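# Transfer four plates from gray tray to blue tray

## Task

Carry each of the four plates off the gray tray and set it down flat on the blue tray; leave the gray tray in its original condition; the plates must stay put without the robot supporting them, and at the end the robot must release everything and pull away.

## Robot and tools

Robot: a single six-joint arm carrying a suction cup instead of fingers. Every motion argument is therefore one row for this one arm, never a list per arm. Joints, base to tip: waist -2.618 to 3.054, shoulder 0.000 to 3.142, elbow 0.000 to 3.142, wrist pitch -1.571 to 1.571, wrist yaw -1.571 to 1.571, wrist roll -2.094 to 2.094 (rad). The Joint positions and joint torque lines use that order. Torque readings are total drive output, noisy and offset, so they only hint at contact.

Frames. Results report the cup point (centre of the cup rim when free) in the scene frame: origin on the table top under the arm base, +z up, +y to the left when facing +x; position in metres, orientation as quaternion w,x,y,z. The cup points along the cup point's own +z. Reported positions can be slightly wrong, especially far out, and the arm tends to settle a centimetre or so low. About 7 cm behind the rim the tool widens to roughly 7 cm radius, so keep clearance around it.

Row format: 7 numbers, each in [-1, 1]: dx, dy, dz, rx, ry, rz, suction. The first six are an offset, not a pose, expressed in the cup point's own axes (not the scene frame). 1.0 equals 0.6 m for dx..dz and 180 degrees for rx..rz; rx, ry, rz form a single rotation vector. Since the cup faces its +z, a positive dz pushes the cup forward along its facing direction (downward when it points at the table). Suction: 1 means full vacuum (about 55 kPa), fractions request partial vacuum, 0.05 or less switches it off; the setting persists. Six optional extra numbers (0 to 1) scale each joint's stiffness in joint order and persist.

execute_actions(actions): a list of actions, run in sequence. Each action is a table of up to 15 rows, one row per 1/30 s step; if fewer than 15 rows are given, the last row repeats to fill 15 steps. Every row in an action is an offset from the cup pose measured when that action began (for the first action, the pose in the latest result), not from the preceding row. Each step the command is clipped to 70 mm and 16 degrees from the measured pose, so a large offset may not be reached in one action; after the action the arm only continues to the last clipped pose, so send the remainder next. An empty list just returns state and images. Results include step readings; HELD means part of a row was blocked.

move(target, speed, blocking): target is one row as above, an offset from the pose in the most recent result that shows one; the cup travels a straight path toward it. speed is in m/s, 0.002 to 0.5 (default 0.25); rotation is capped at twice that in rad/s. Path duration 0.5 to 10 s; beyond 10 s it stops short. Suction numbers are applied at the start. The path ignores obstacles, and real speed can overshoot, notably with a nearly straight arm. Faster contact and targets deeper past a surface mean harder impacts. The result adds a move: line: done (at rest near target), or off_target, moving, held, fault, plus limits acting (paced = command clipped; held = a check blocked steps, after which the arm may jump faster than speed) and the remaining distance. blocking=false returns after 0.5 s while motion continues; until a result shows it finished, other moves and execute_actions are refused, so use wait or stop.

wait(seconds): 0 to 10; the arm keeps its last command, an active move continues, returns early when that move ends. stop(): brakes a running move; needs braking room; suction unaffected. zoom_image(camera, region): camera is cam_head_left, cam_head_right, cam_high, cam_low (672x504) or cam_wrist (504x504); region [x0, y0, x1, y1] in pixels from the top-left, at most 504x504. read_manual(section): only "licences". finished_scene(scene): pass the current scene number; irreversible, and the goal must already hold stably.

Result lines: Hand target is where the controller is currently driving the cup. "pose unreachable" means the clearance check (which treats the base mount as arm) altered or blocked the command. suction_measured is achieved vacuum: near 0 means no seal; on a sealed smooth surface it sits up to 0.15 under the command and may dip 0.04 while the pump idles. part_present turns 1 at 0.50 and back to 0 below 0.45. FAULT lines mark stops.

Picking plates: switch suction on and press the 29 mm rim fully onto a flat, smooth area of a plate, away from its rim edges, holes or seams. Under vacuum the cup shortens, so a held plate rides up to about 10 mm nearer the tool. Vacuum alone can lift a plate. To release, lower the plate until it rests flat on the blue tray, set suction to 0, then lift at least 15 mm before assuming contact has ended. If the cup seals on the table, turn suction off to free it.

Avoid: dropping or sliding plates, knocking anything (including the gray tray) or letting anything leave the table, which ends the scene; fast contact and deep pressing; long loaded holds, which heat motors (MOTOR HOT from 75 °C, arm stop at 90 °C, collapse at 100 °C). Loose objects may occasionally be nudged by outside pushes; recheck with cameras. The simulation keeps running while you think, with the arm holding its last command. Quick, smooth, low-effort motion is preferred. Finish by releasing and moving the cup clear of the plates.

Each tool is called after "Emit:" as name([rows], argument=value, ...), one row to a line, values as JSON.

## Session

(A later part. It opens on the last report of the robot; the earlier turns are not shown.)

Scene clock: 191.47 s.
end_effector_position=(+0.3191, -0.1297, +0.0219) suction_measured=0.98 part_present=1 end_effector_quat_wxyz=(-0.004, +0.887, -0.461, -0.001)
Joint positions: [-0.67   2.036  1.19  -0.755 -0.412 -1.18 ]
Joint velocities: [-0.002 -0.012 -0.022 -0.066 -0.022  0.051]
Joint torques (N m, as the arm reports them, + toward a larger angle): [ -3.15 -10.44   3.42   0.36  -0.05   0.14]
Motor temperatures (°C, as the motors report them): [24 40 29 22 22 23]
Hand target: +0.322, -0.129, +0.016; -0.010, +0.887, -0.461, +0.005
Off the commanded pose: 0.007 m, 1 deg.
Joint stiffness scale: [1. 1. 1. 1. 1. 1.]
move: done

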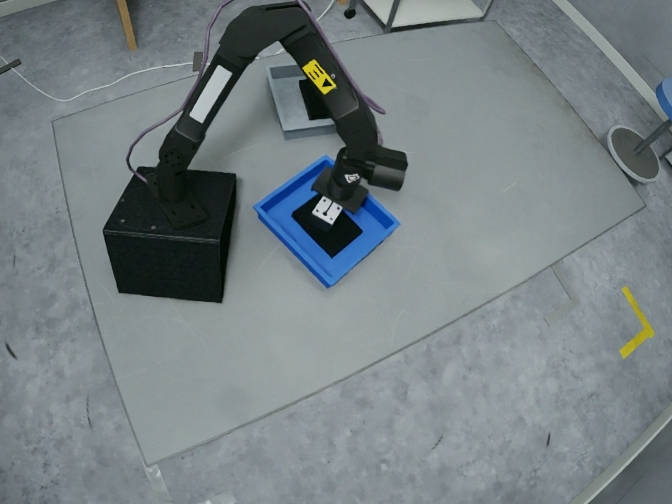

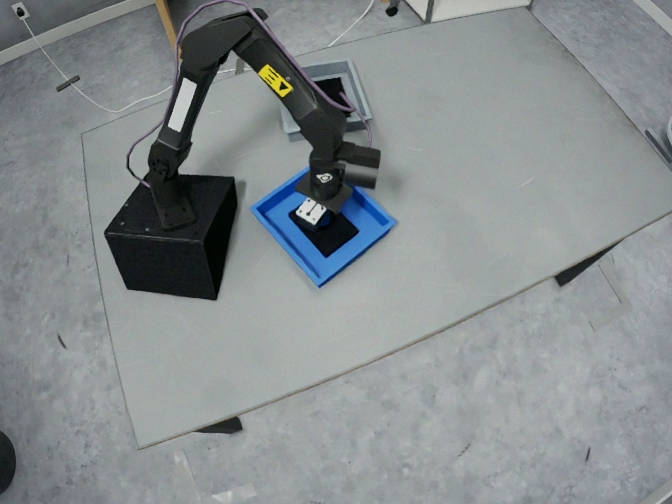

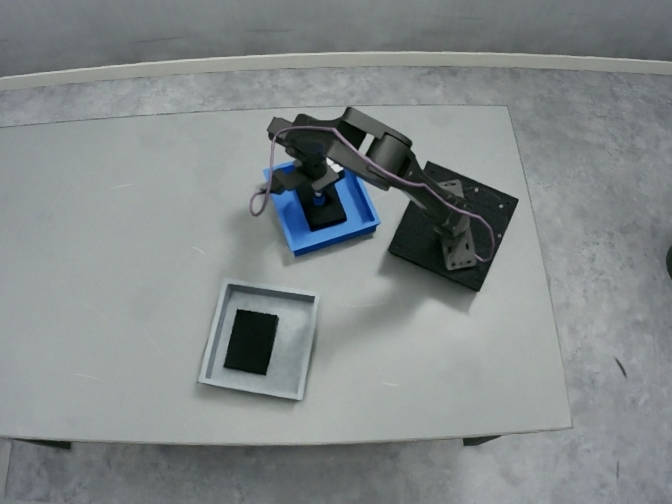

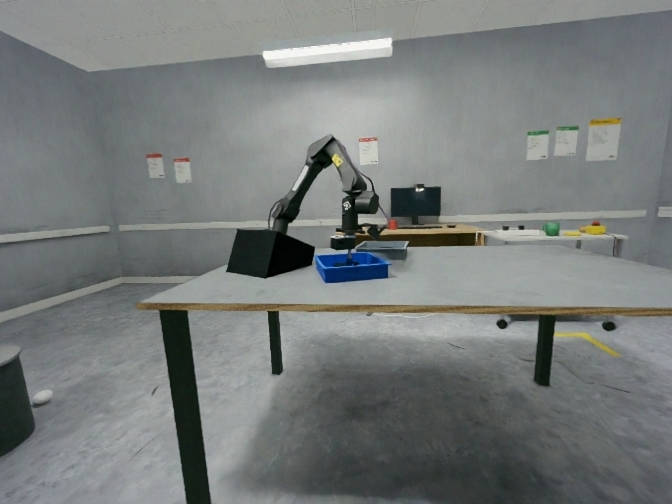

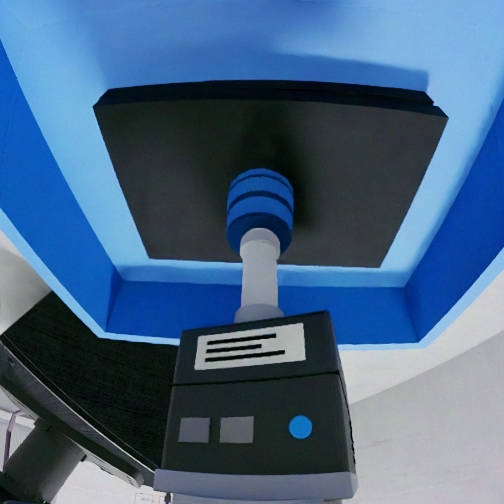

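Emit:
execute_actions([
  [[0,0,0,0,0,0,0]],
])

Emit:
move(target=[0,0,-0.14,0.005,0,0,0], speed=0.25)

Emit:
move(target=[-0.337,-0.566,0.0,0.0,0.012,0.16,0], speed=0.4)

Scene clock: 201.43 s.
end_effector_position=(+0.3187, -0.1294, +0.0231) suction_measured=0.00 part_present=0 end_effector_quat_wxyz=(-0.003, +0.887, -0.462, -0.001)
Joint positions: [-0.67   2.033  1.19  -0.76  -0.41  -1.179]
Joint velocities: [ 0.012 -0.007 -0.012 -0.022  0.037 -0.037]
Joint torques (N m, as the arm reports them, + toward a larger angle): [ -3.43 -10.64   4.83   0.03   0.05   0.02]
Motor temperatures (°C, as the motors report them): [24 38 28 22 22 23]
Hand target: +0.319, -0.130, +0.022; -0.004, +0.887, -0.461, -0.001
Off the commanded pose: 0.001 m, 0 deg.
Joint stiffness scale: [1. 1. 1. 1. 1. 1.]
Step readings (end_effector_position):
0: (+0.3191, -0.1297, +0.0219)
1: (+0.3188, -0.1296, +0.0219)
2: (+0.3188, -0.1293, +0.0225)
4: (+0.3187, -0.1294, +0.0231)
8: (+0.3187, -0.1294, +0.0231)
15: end_effector_position above

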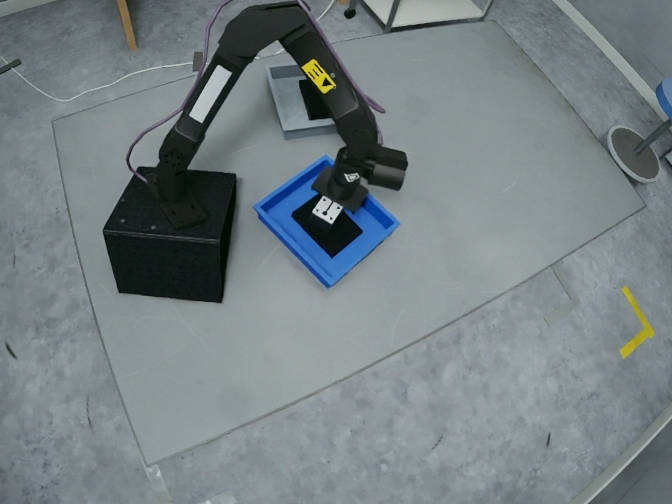

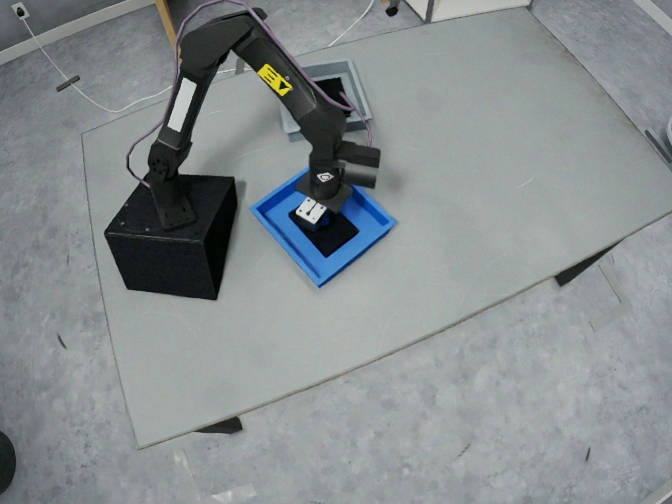

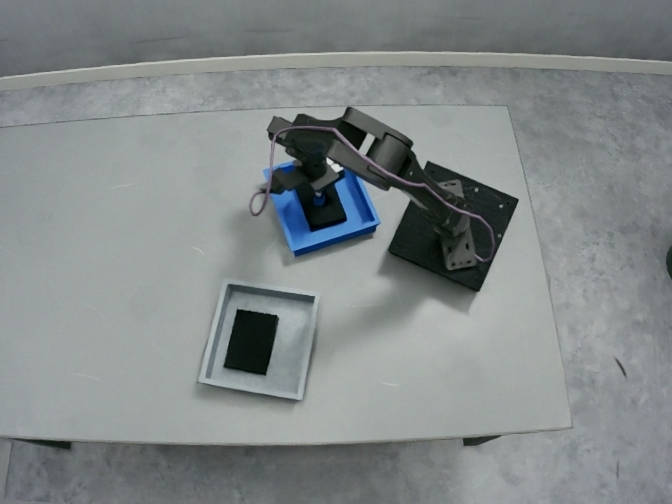

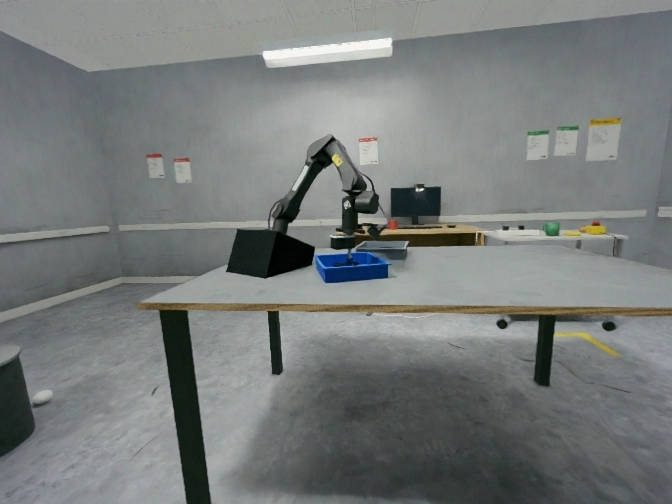

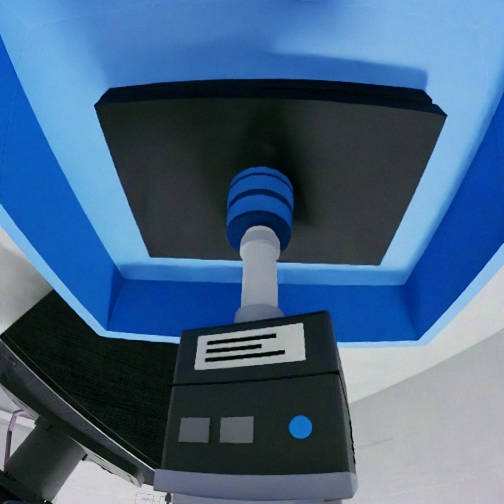

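Scene clock: 202.57 s.
end_effector_position=(+0.3156, -0.1280, +0.0994) suction_measured=0.00 part_present=0 end_effector_quat_wxyz=(-0.005, +0.887, -0.462, -0.005)
Joint positions: [-0.76   1.93   1.35  -1.07  -0.408 -1.28 ]
Joint velocities: [-0.012 -0.017 -0.012  0.051  0.051 -0.081]
Joint torques (N m, as the arm reports them, + toward a larger angle): [ -4.05 -10.84   7.16  -0.18  -0.01  -0.07]
Motor temperatures (°C, as the motors report them): [24 38 28 22 22 23]
Hand target: +0.320, -0.131, +0.107; -0.008, +0.887, -0.462, +0.003
Off the commanded pose: 0.009 m, 1 deg.
Joint stiffness scale: [1. 1. 1. 1. 1. 1.]
move: done

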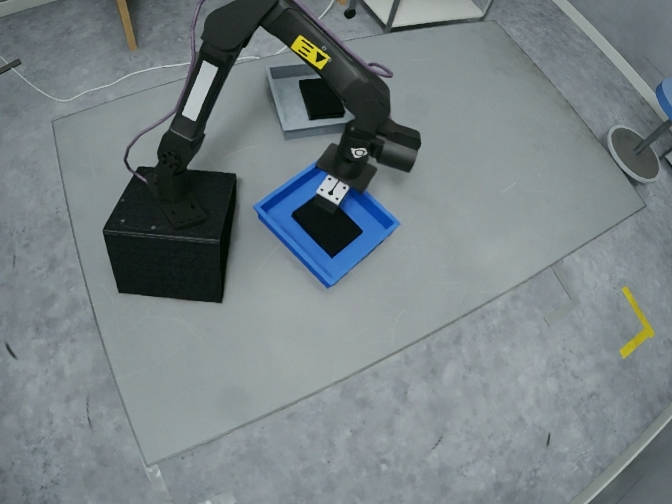

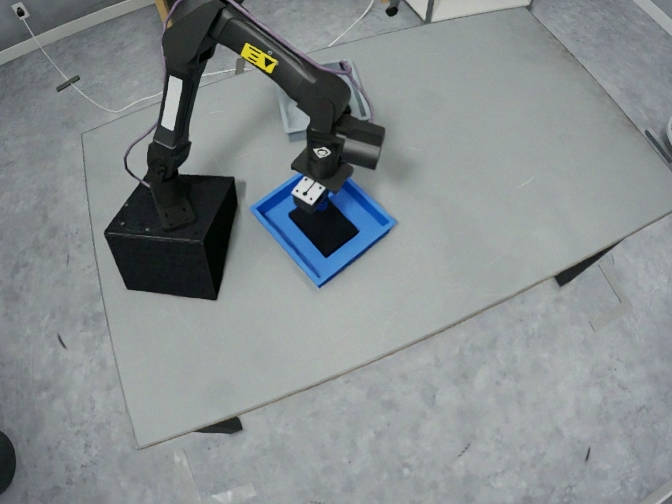

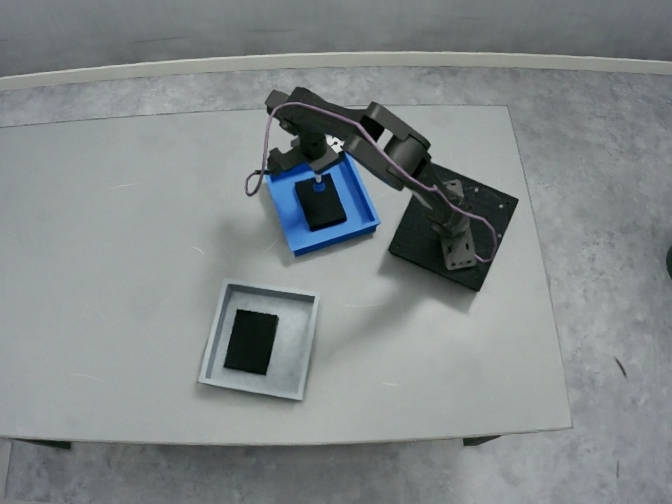

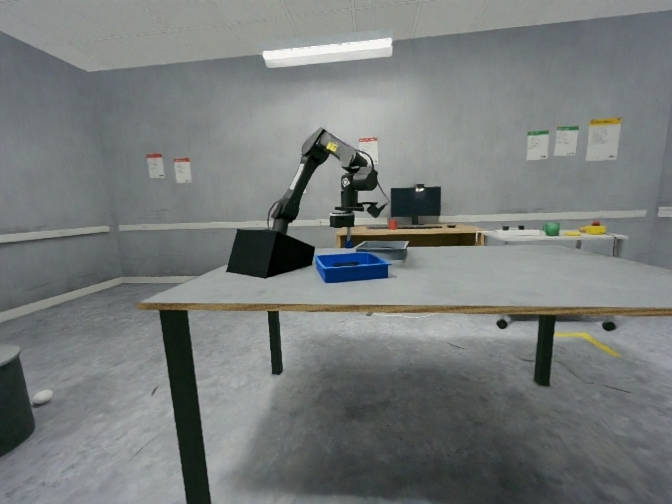

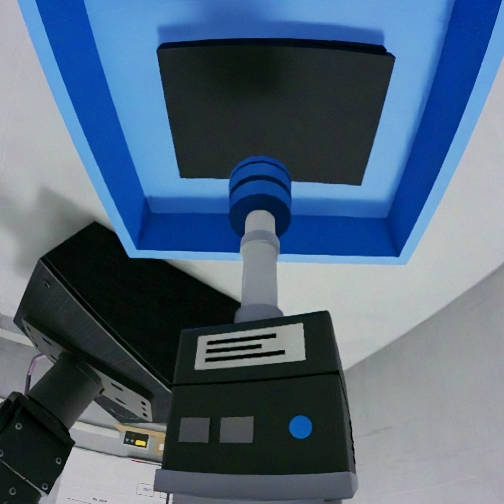

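Scene clock: 204.77 s.
end_effector_position=(+0.4715, +0.2466, +0.0994) suction_measured=0.00 part_present=0 end_effector_quat_wxyz=(-0.006, +0.749, -0.662, -0.013)
Joint positions: [ 0.203  2.31   2.581 -1.544 -0.304  0.229]
Joint velocities: [ 0.012  0.002  0.002 -0.007  0.022  0.095]
Joint torques (N m, as the arm reports them, + toward a larger angle): [ -4.08 -16.85   7.95  -0.15   0.12   0.12]
Motor temperatures (°C, as the motors report them): [24 38 28 22 22 23]
Hand target: +0.478, +0.239, +0.106; -0.007, +0.743, -0.669, -0.001
Off the commanded pose: 0.016 m, 3 deg.
Joint stiffness scale: [1. 1. 1. 1. 1. 1.]
joint sent to its limit — the command would take joint 4 (wrist pitch) past its lower limit, so that joint was sent only as far as its limit.
move: off_target

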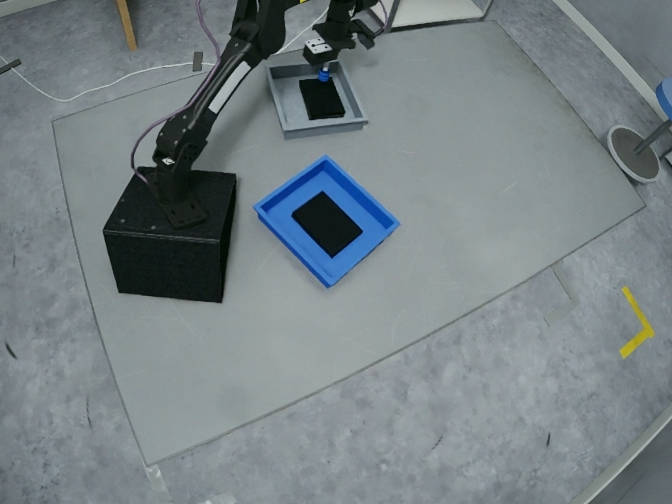

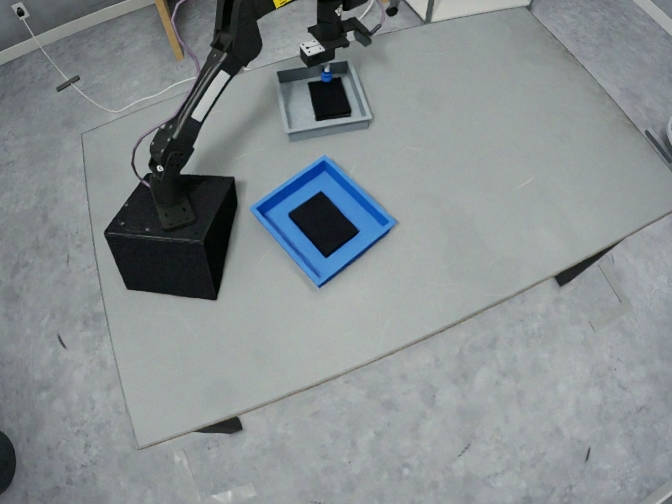

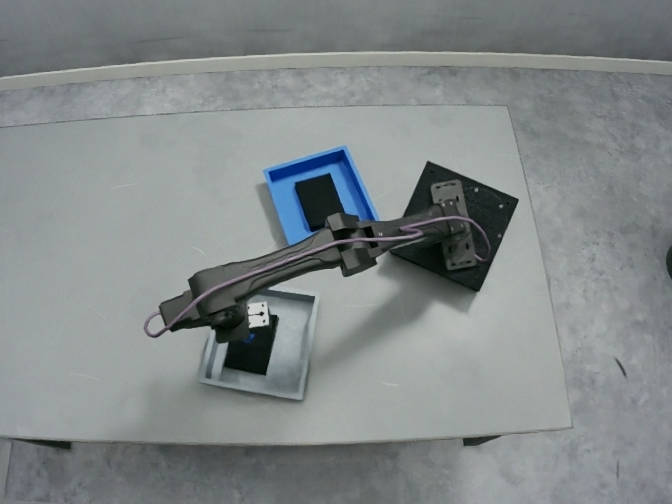

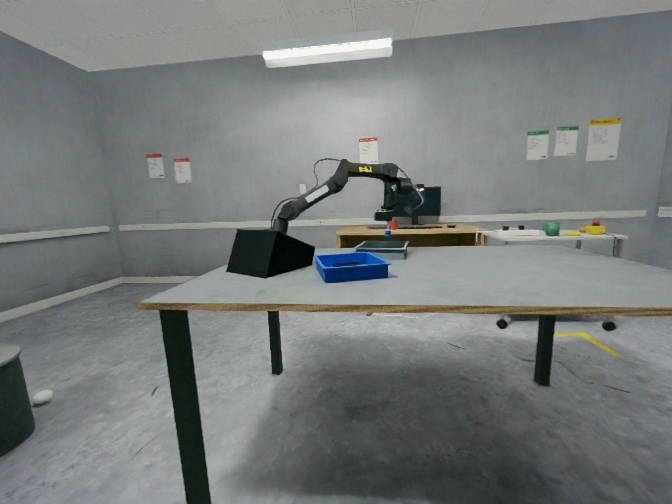

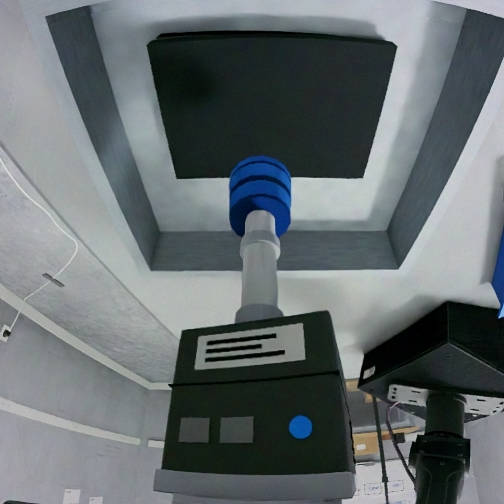

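Emit:
move(target=[0.012,-0.016,0.085,0.016,0.009,0,0], speed=0.2)

Emit:
move(target=[0,-0.012,0.035,0.01,0,0,1], speed=0.035)

Scene clock: 223.97 s.
end_effector_position=(+0.4784, +0.2435, +0.0457) suction_measured=0.00 part_present=0 end_effector_quat_wxyz=(-0.012, +0.750, -0.661, +0.004)
Joint positions: [ 0.235  2.25   2.261 -1.247 -0.271  0.265]
Joint velocities: [ 0.002 -0.002  0.007  0.051  0.037 -0.007]
Joint torques (N m, as the arm reports them, + toward a larger angle): [ -2.92 -18.84   4.27   0.15   0.17   0.1 ]
Motor temperatures (°C, as the motors report them): [24 42 29 22 22 23]
Hand target: +0.481, +0.242, +0.048; -0.015, +0.749, -0.662, +0.014
Off the commanded pose: 0.004 m, 1 deg.
Joint stiffness scale: [1. 1. 1. 1. 1. 1.]
move: done

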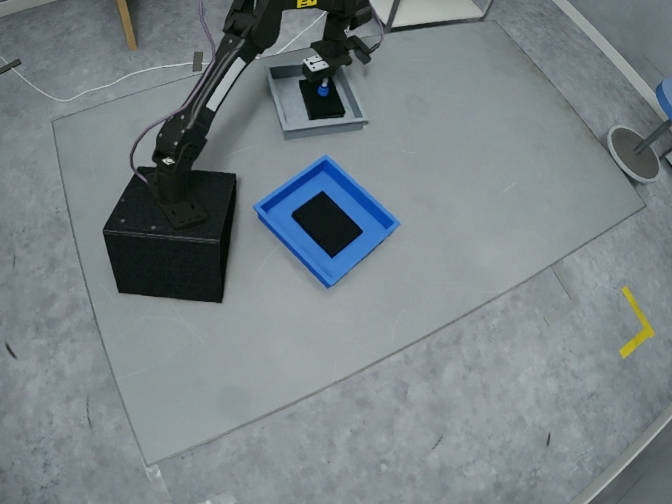

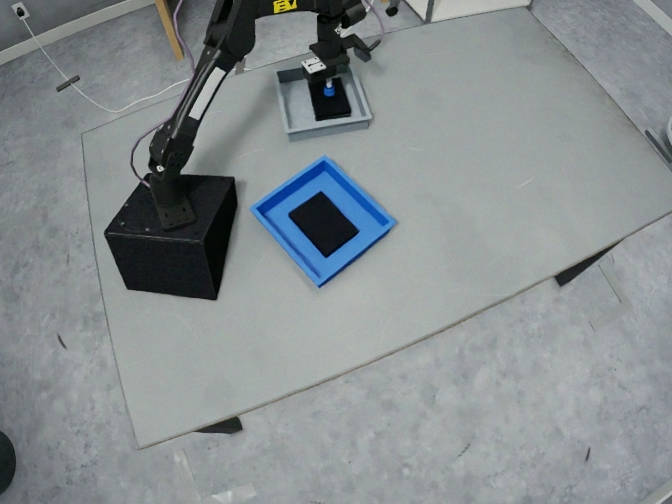

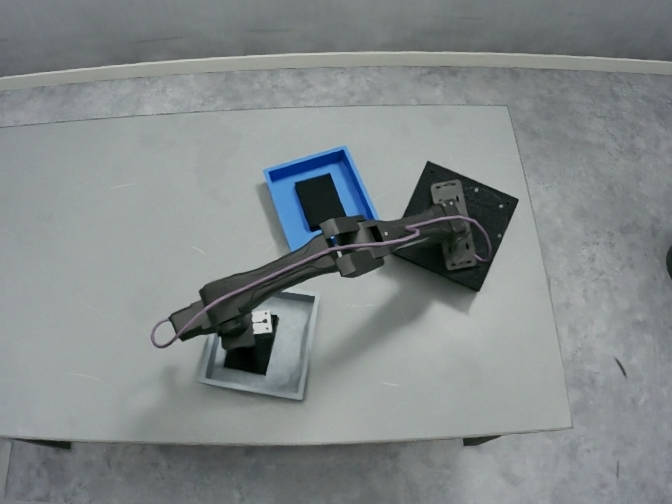

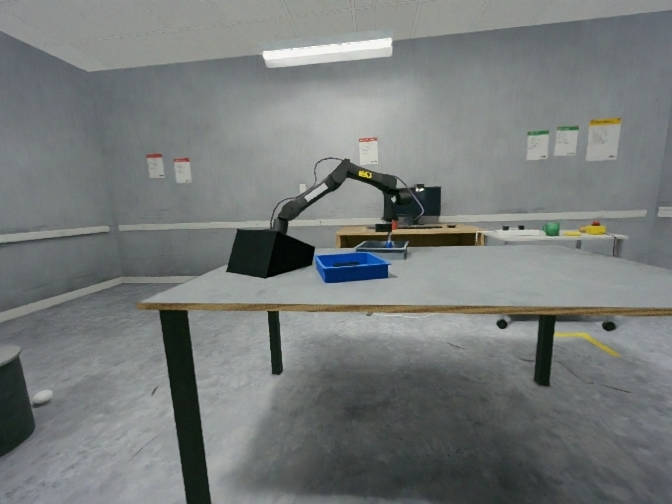

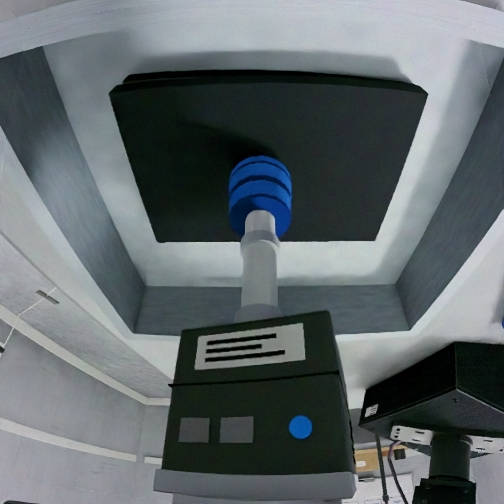

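Scene clock: 225.20 s.
end_effector_position=(+0.4828, +0.2435, +0.0284) suction_measured=0.90 part_present=1 end_effector_quat_wxyz=(-0.020, +0.750, -0.661, +0.008)
Joint positions: [ 0.241  2.25   2.192 -1.157 -0.268  0.276]
Joint velocities: [ 0.017 -0.007  0.002  0.007 -0.051  0.037]
Joint torques (N m, as the arm reports them, + toward a larger angle): [ -2.62 -17.26   4.98   0.28   0.1    0.13]
Motor temperatures (°C, as the motors report them): [24 42 29 22 22 23]
Hand target: +0.486, +0.244, +0.025; -0.024, +0.750, -0.661, +0.014
Off the commanded pose: 0.005 m, 1 deg.
Joint stiffness scale: [1. 1. 1. 1. 1. 1.]
move: done

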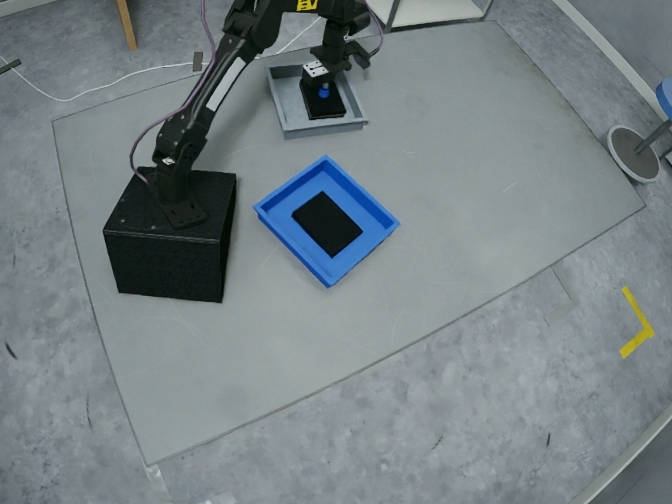

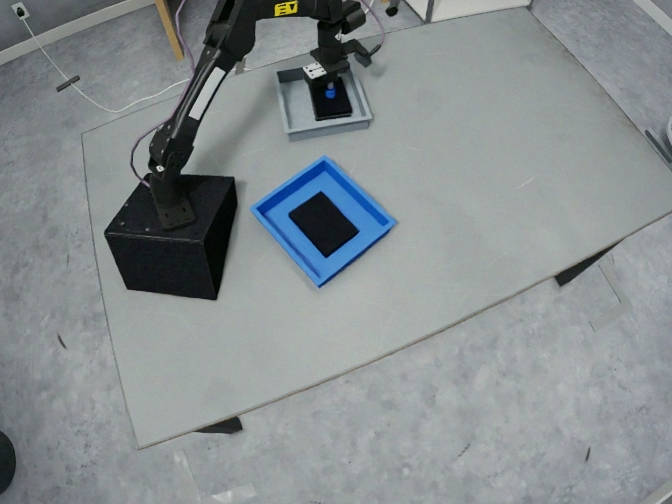

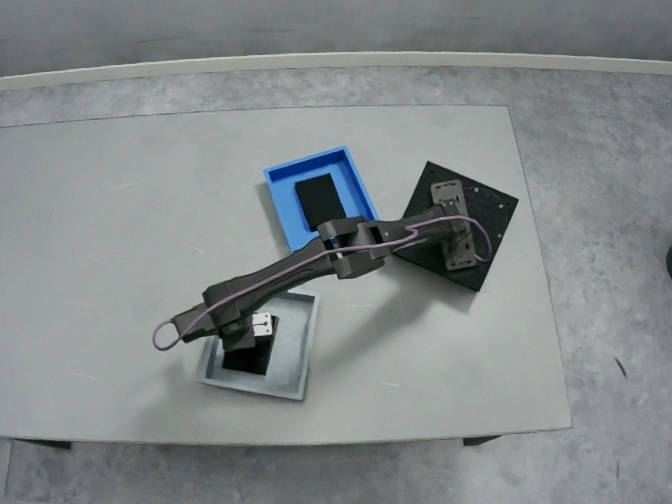

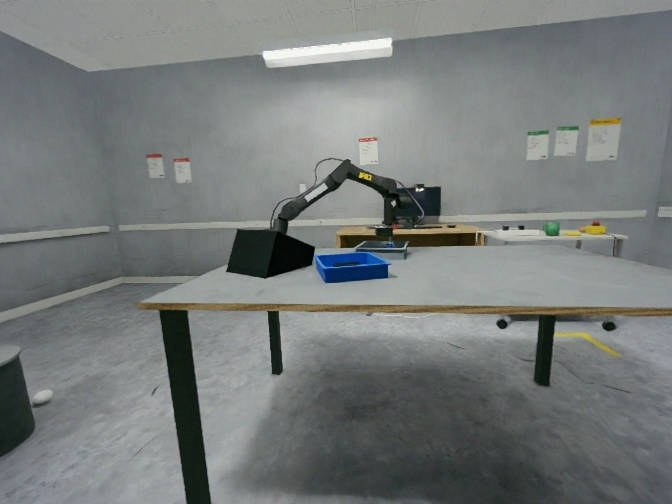

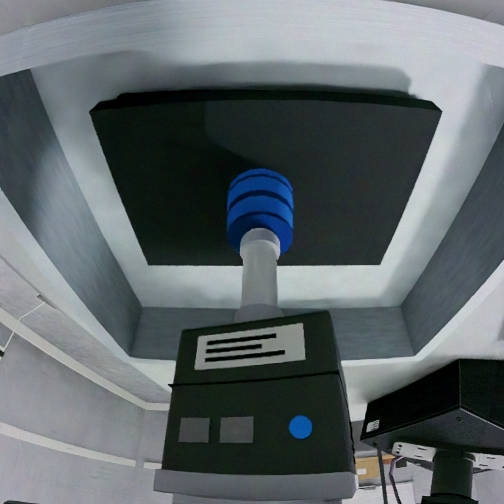

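Emit:
move(target=[0,0,-0.05,-0.003,0.004,0,1], speed=0.03)

Emit:
move(target=[0.005,0.015,-0.115,0.003,0,0,1], speed=0.15)

Scene clock: 233.50 s.
end_effector_position=(+0.4730, +0.2447, +0.0462) suction_measured=1.00 part_present=1 end_effector_quat_wxyz=(-0.003, +0.749, -0.662, -0.001)
Joint positions: [ 0.241  2.259  2.284 -1.28  -0.268  0.269]
Joint velocities: [-0.012 -0.012  0.012 -0.022 -0.037  0.022]
Joint torques (N m, as the arm reports them, + toward a larger angle): [ -3.8  -17.88   8.27  -0.19   0.06  -0.07]
Motor temperatures (°C, as the motors report them): [24 43 29 22 22 23]
Hand target: +0.482, +0.243, +0.058; -0.013, +0.750, -0.661, +0.010
Off the commanded pose: 0.015 m, 2 deg.
Joint stiffness scale: [1. 1. 1. 1. 1. 1.]
move: off_target

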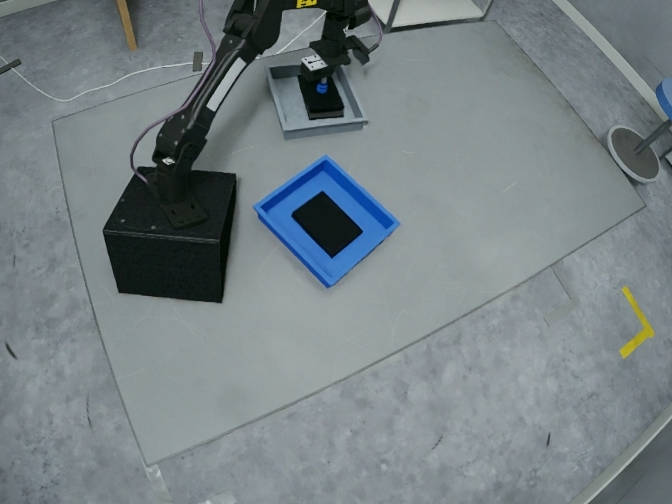

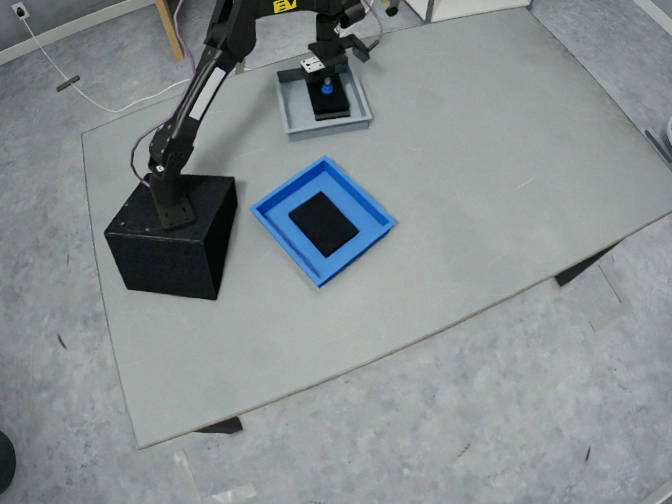

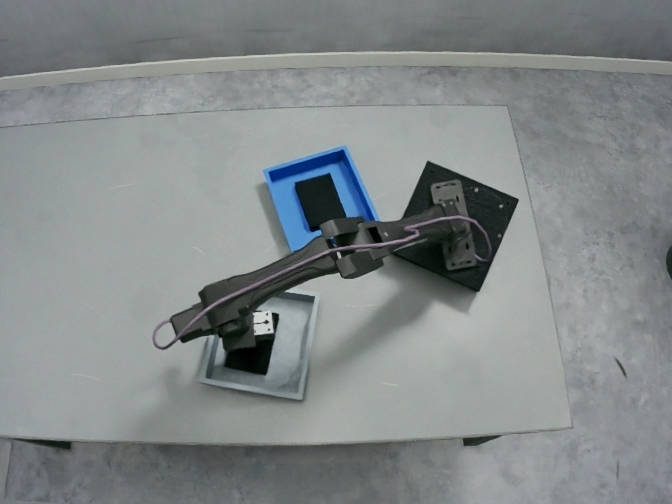

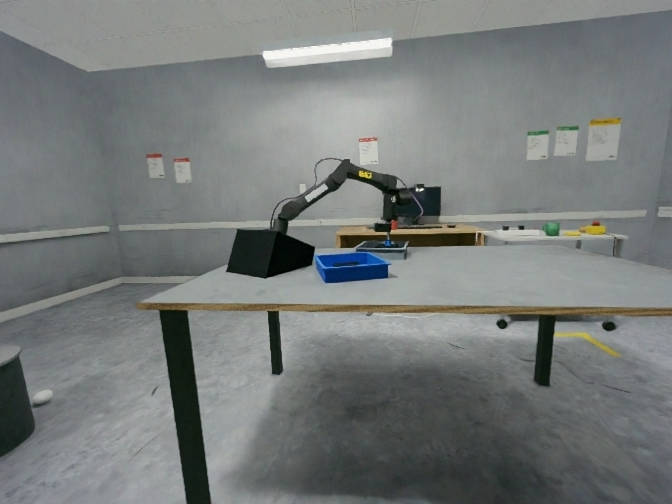

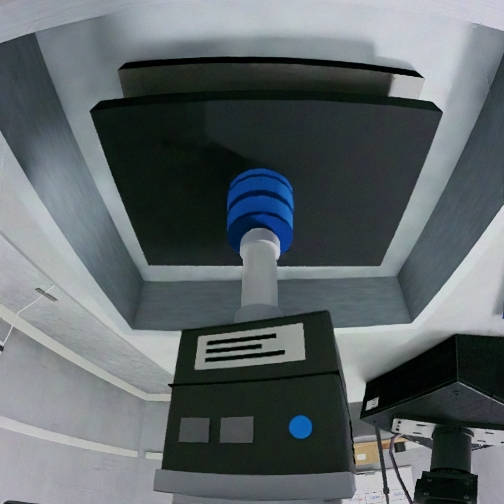

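Scene clock: 234.70 s.
end_effector_position=(+0.4582, +0.2422, +0.1034) suction_measured=1.00 part_present=1 end_effector_quat_wxyz=(+0.005, +0.750, -0.661, -0.002)
Joint positions: [ 0.216  2.212  2.42  -1.487 -0.271  0.238]
Joint velocities: [-0.002  0.002 -0.032  0.051 -0.037  0.037]
Joint torques (N m, as the arm reports them, + toward a larger angle): [ -3.95 -17.33   8.35  -0.19  -0.07  -0.08]
Motor temperatures (°C, as the motors report them): [24 43 29 22 22 23]
Hand target: +0.465, +0.241, +0.115; -0.007, +0.749, -0.662, +0.004
Off the commanded pose: 0.013 m, 1 deg.
Joint stiffness scale: [1. 1. 1. 1. 1. 1.]
move: off_target

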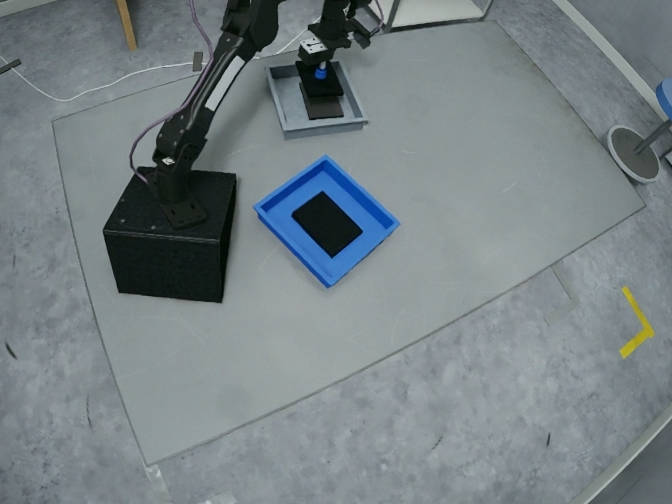

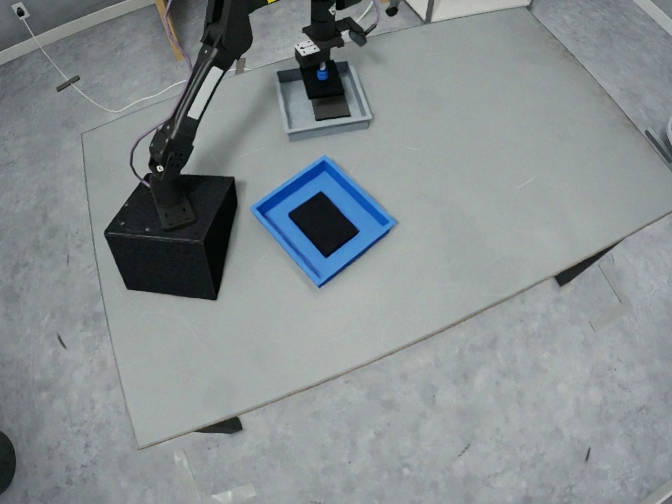

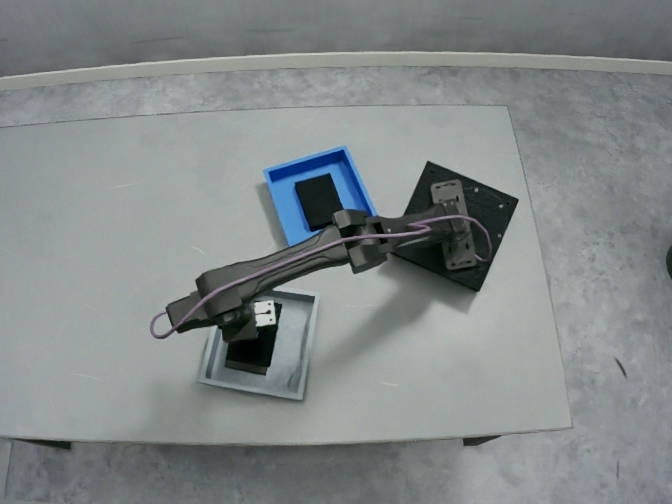

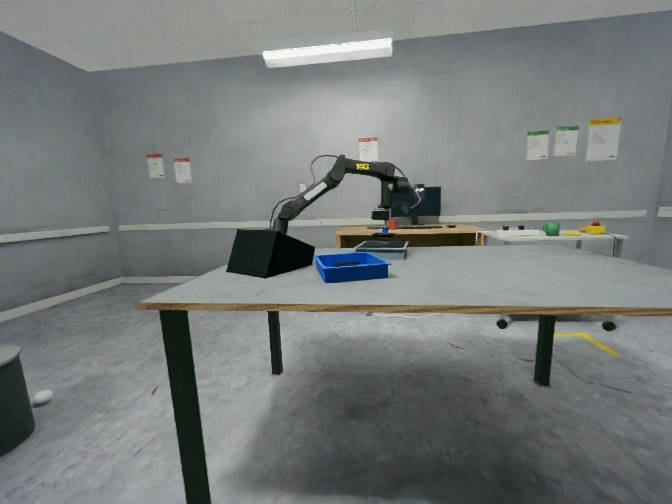

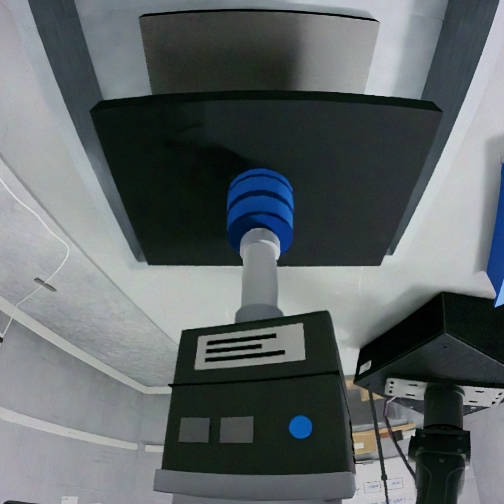

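Emit:
move(target=[0.595,0.30,-0.02,0.014,-0.003,-0.155,1], speed=0.35)

Emit:
move(target=[-0.005,-0.018,0.113,0.011,-0.005,0,1], speed=0.15)

Scene clock: 254.47 s.
end_effector_position=(+0.3167, -0.1415, +0.1192) suction_measured=1.00 part_present=1 end_effector_quat_wxyz=(+0.007, +0.885, -0.465, +0.005)
Joint positions: [-0.796  1.927  1.412 -1.124 -0.386 -1.302]
Joint velocities: [ 0.002 -0.002  0.007 -0.037 -0.051 -0.007]
Joint torques (N m, as the arm reports them, + toward a larger angle): [ -3.65 -10.78   7.98  -0.11  -0.06  -0.05]
Motor temperatures (°C, as the motors report them): [24 44 30 22 22 23]
Hand target: +0.326, -0.141, +0.128; +0.000, +0.888, -0.459, +0.017
Off the commanded pose: 0.010 m, 3 deg.
Joint stiffness scale: [1. 1. 1. 1. 1. 1.]
move: off_target

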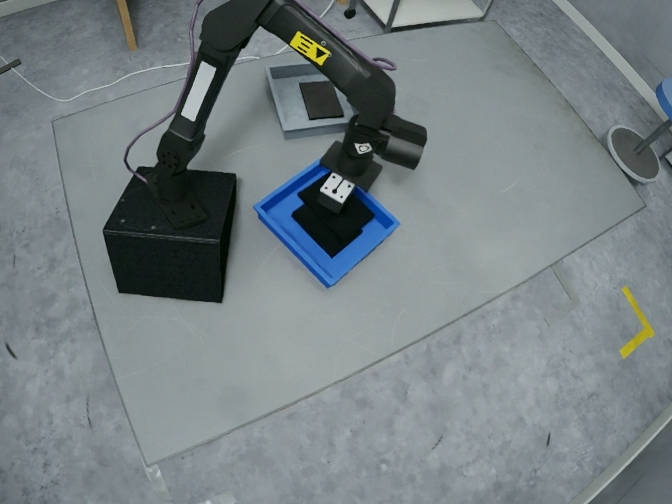

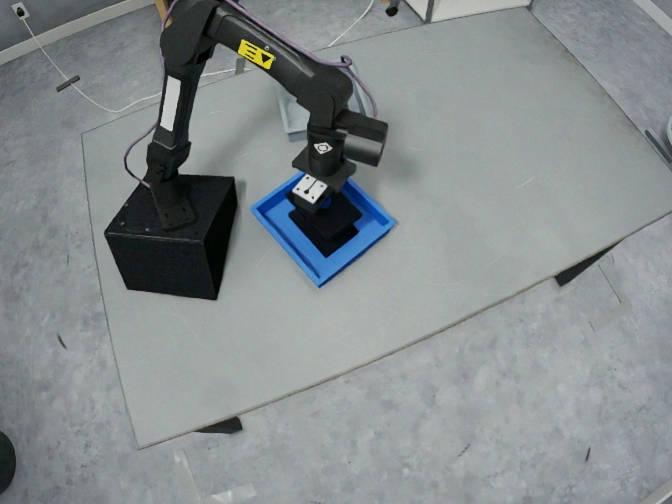

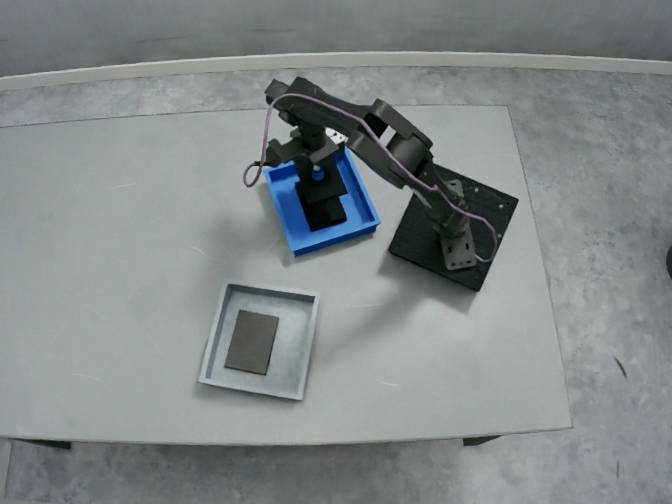

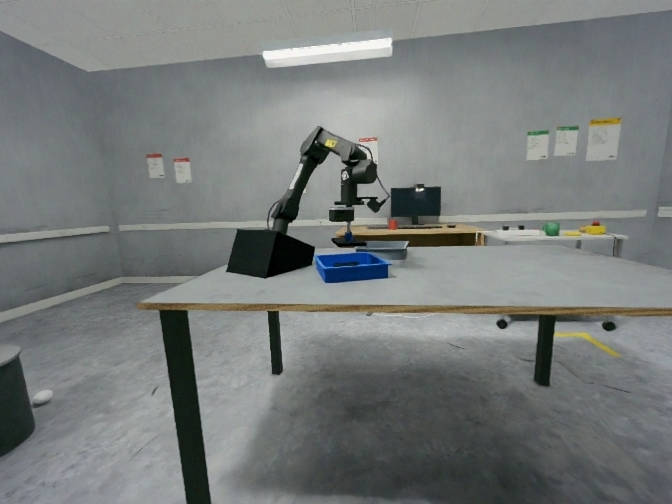

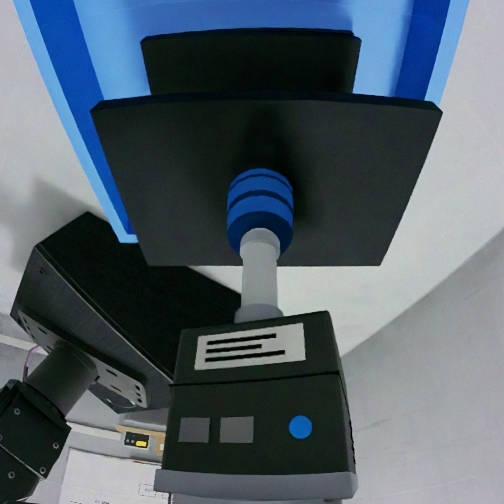

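Scene clock: 255.57 s.
end_effector_position=(+0.3199, -0.1349, +0.0502) suction_measured=1.00 part_present=1 end_effector_quat_wxyz=(-0.006, +0.887, -0.462, -0.002)
Joint positions: [-0.713  2.009  1.261 -0.875 -0.413 -1.226]
Joint velocities: [ 0.002 -0.012  0.022  0.022  0.022 -0.037]
Joint torques (N m, as the arm reports them, + toward a larger angle): [ -3.65 -11.67   4.4    0.1   -0.12   0.15]
Motor temperatures (°C, as the motors report them): [24 43 30 22 22 23]
Hand target: +0.323, -0.133, +0.051; -0.014, +0.885, -0.465, +0.005
Off the commanded pose: 0.004 m, 1 deg.
Joint stiffness scale: [1. 1. 1. 1. 1. 1.]
move: done

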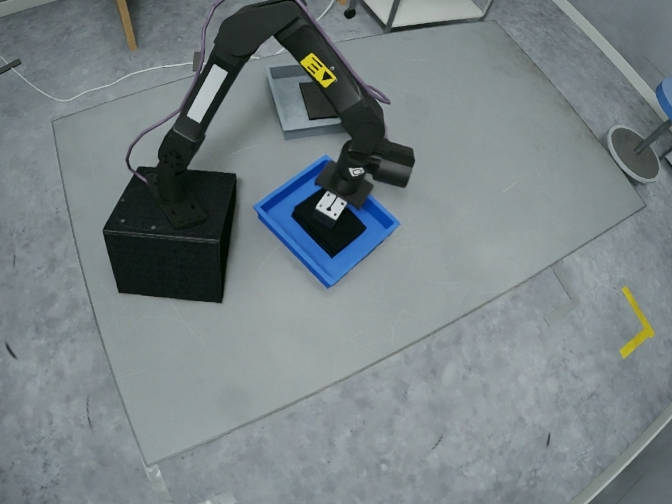

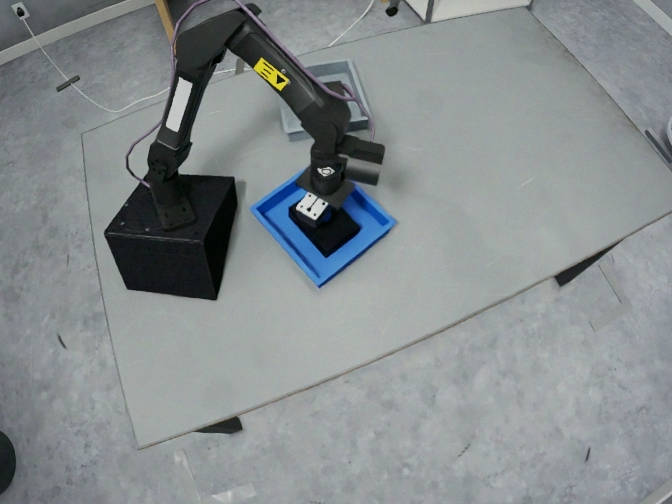

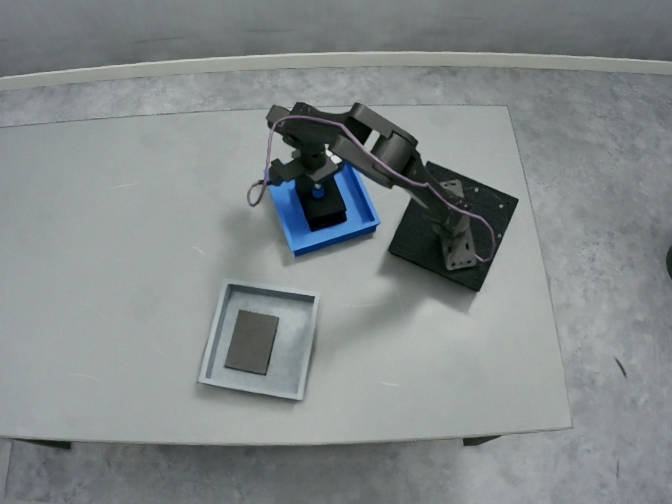

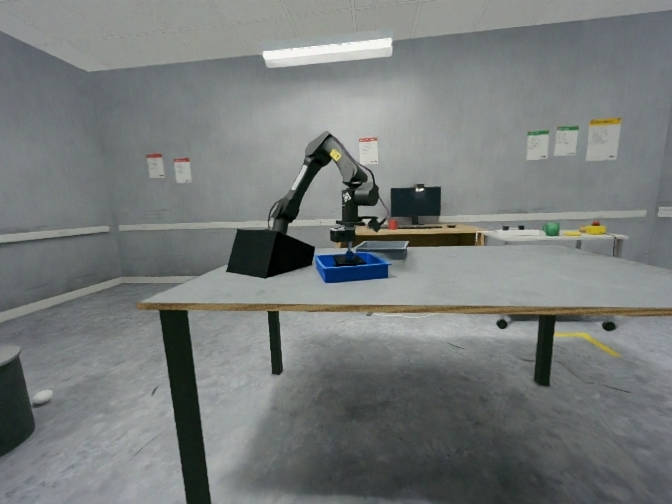

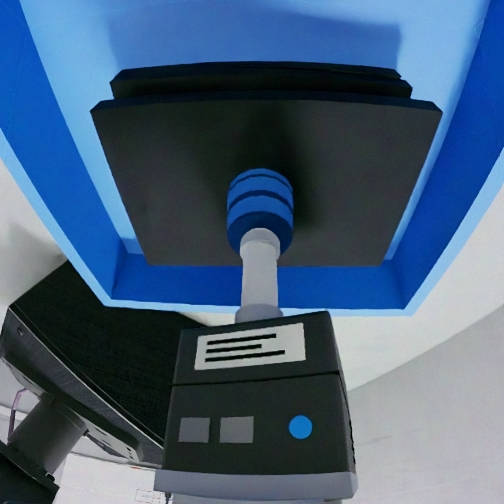

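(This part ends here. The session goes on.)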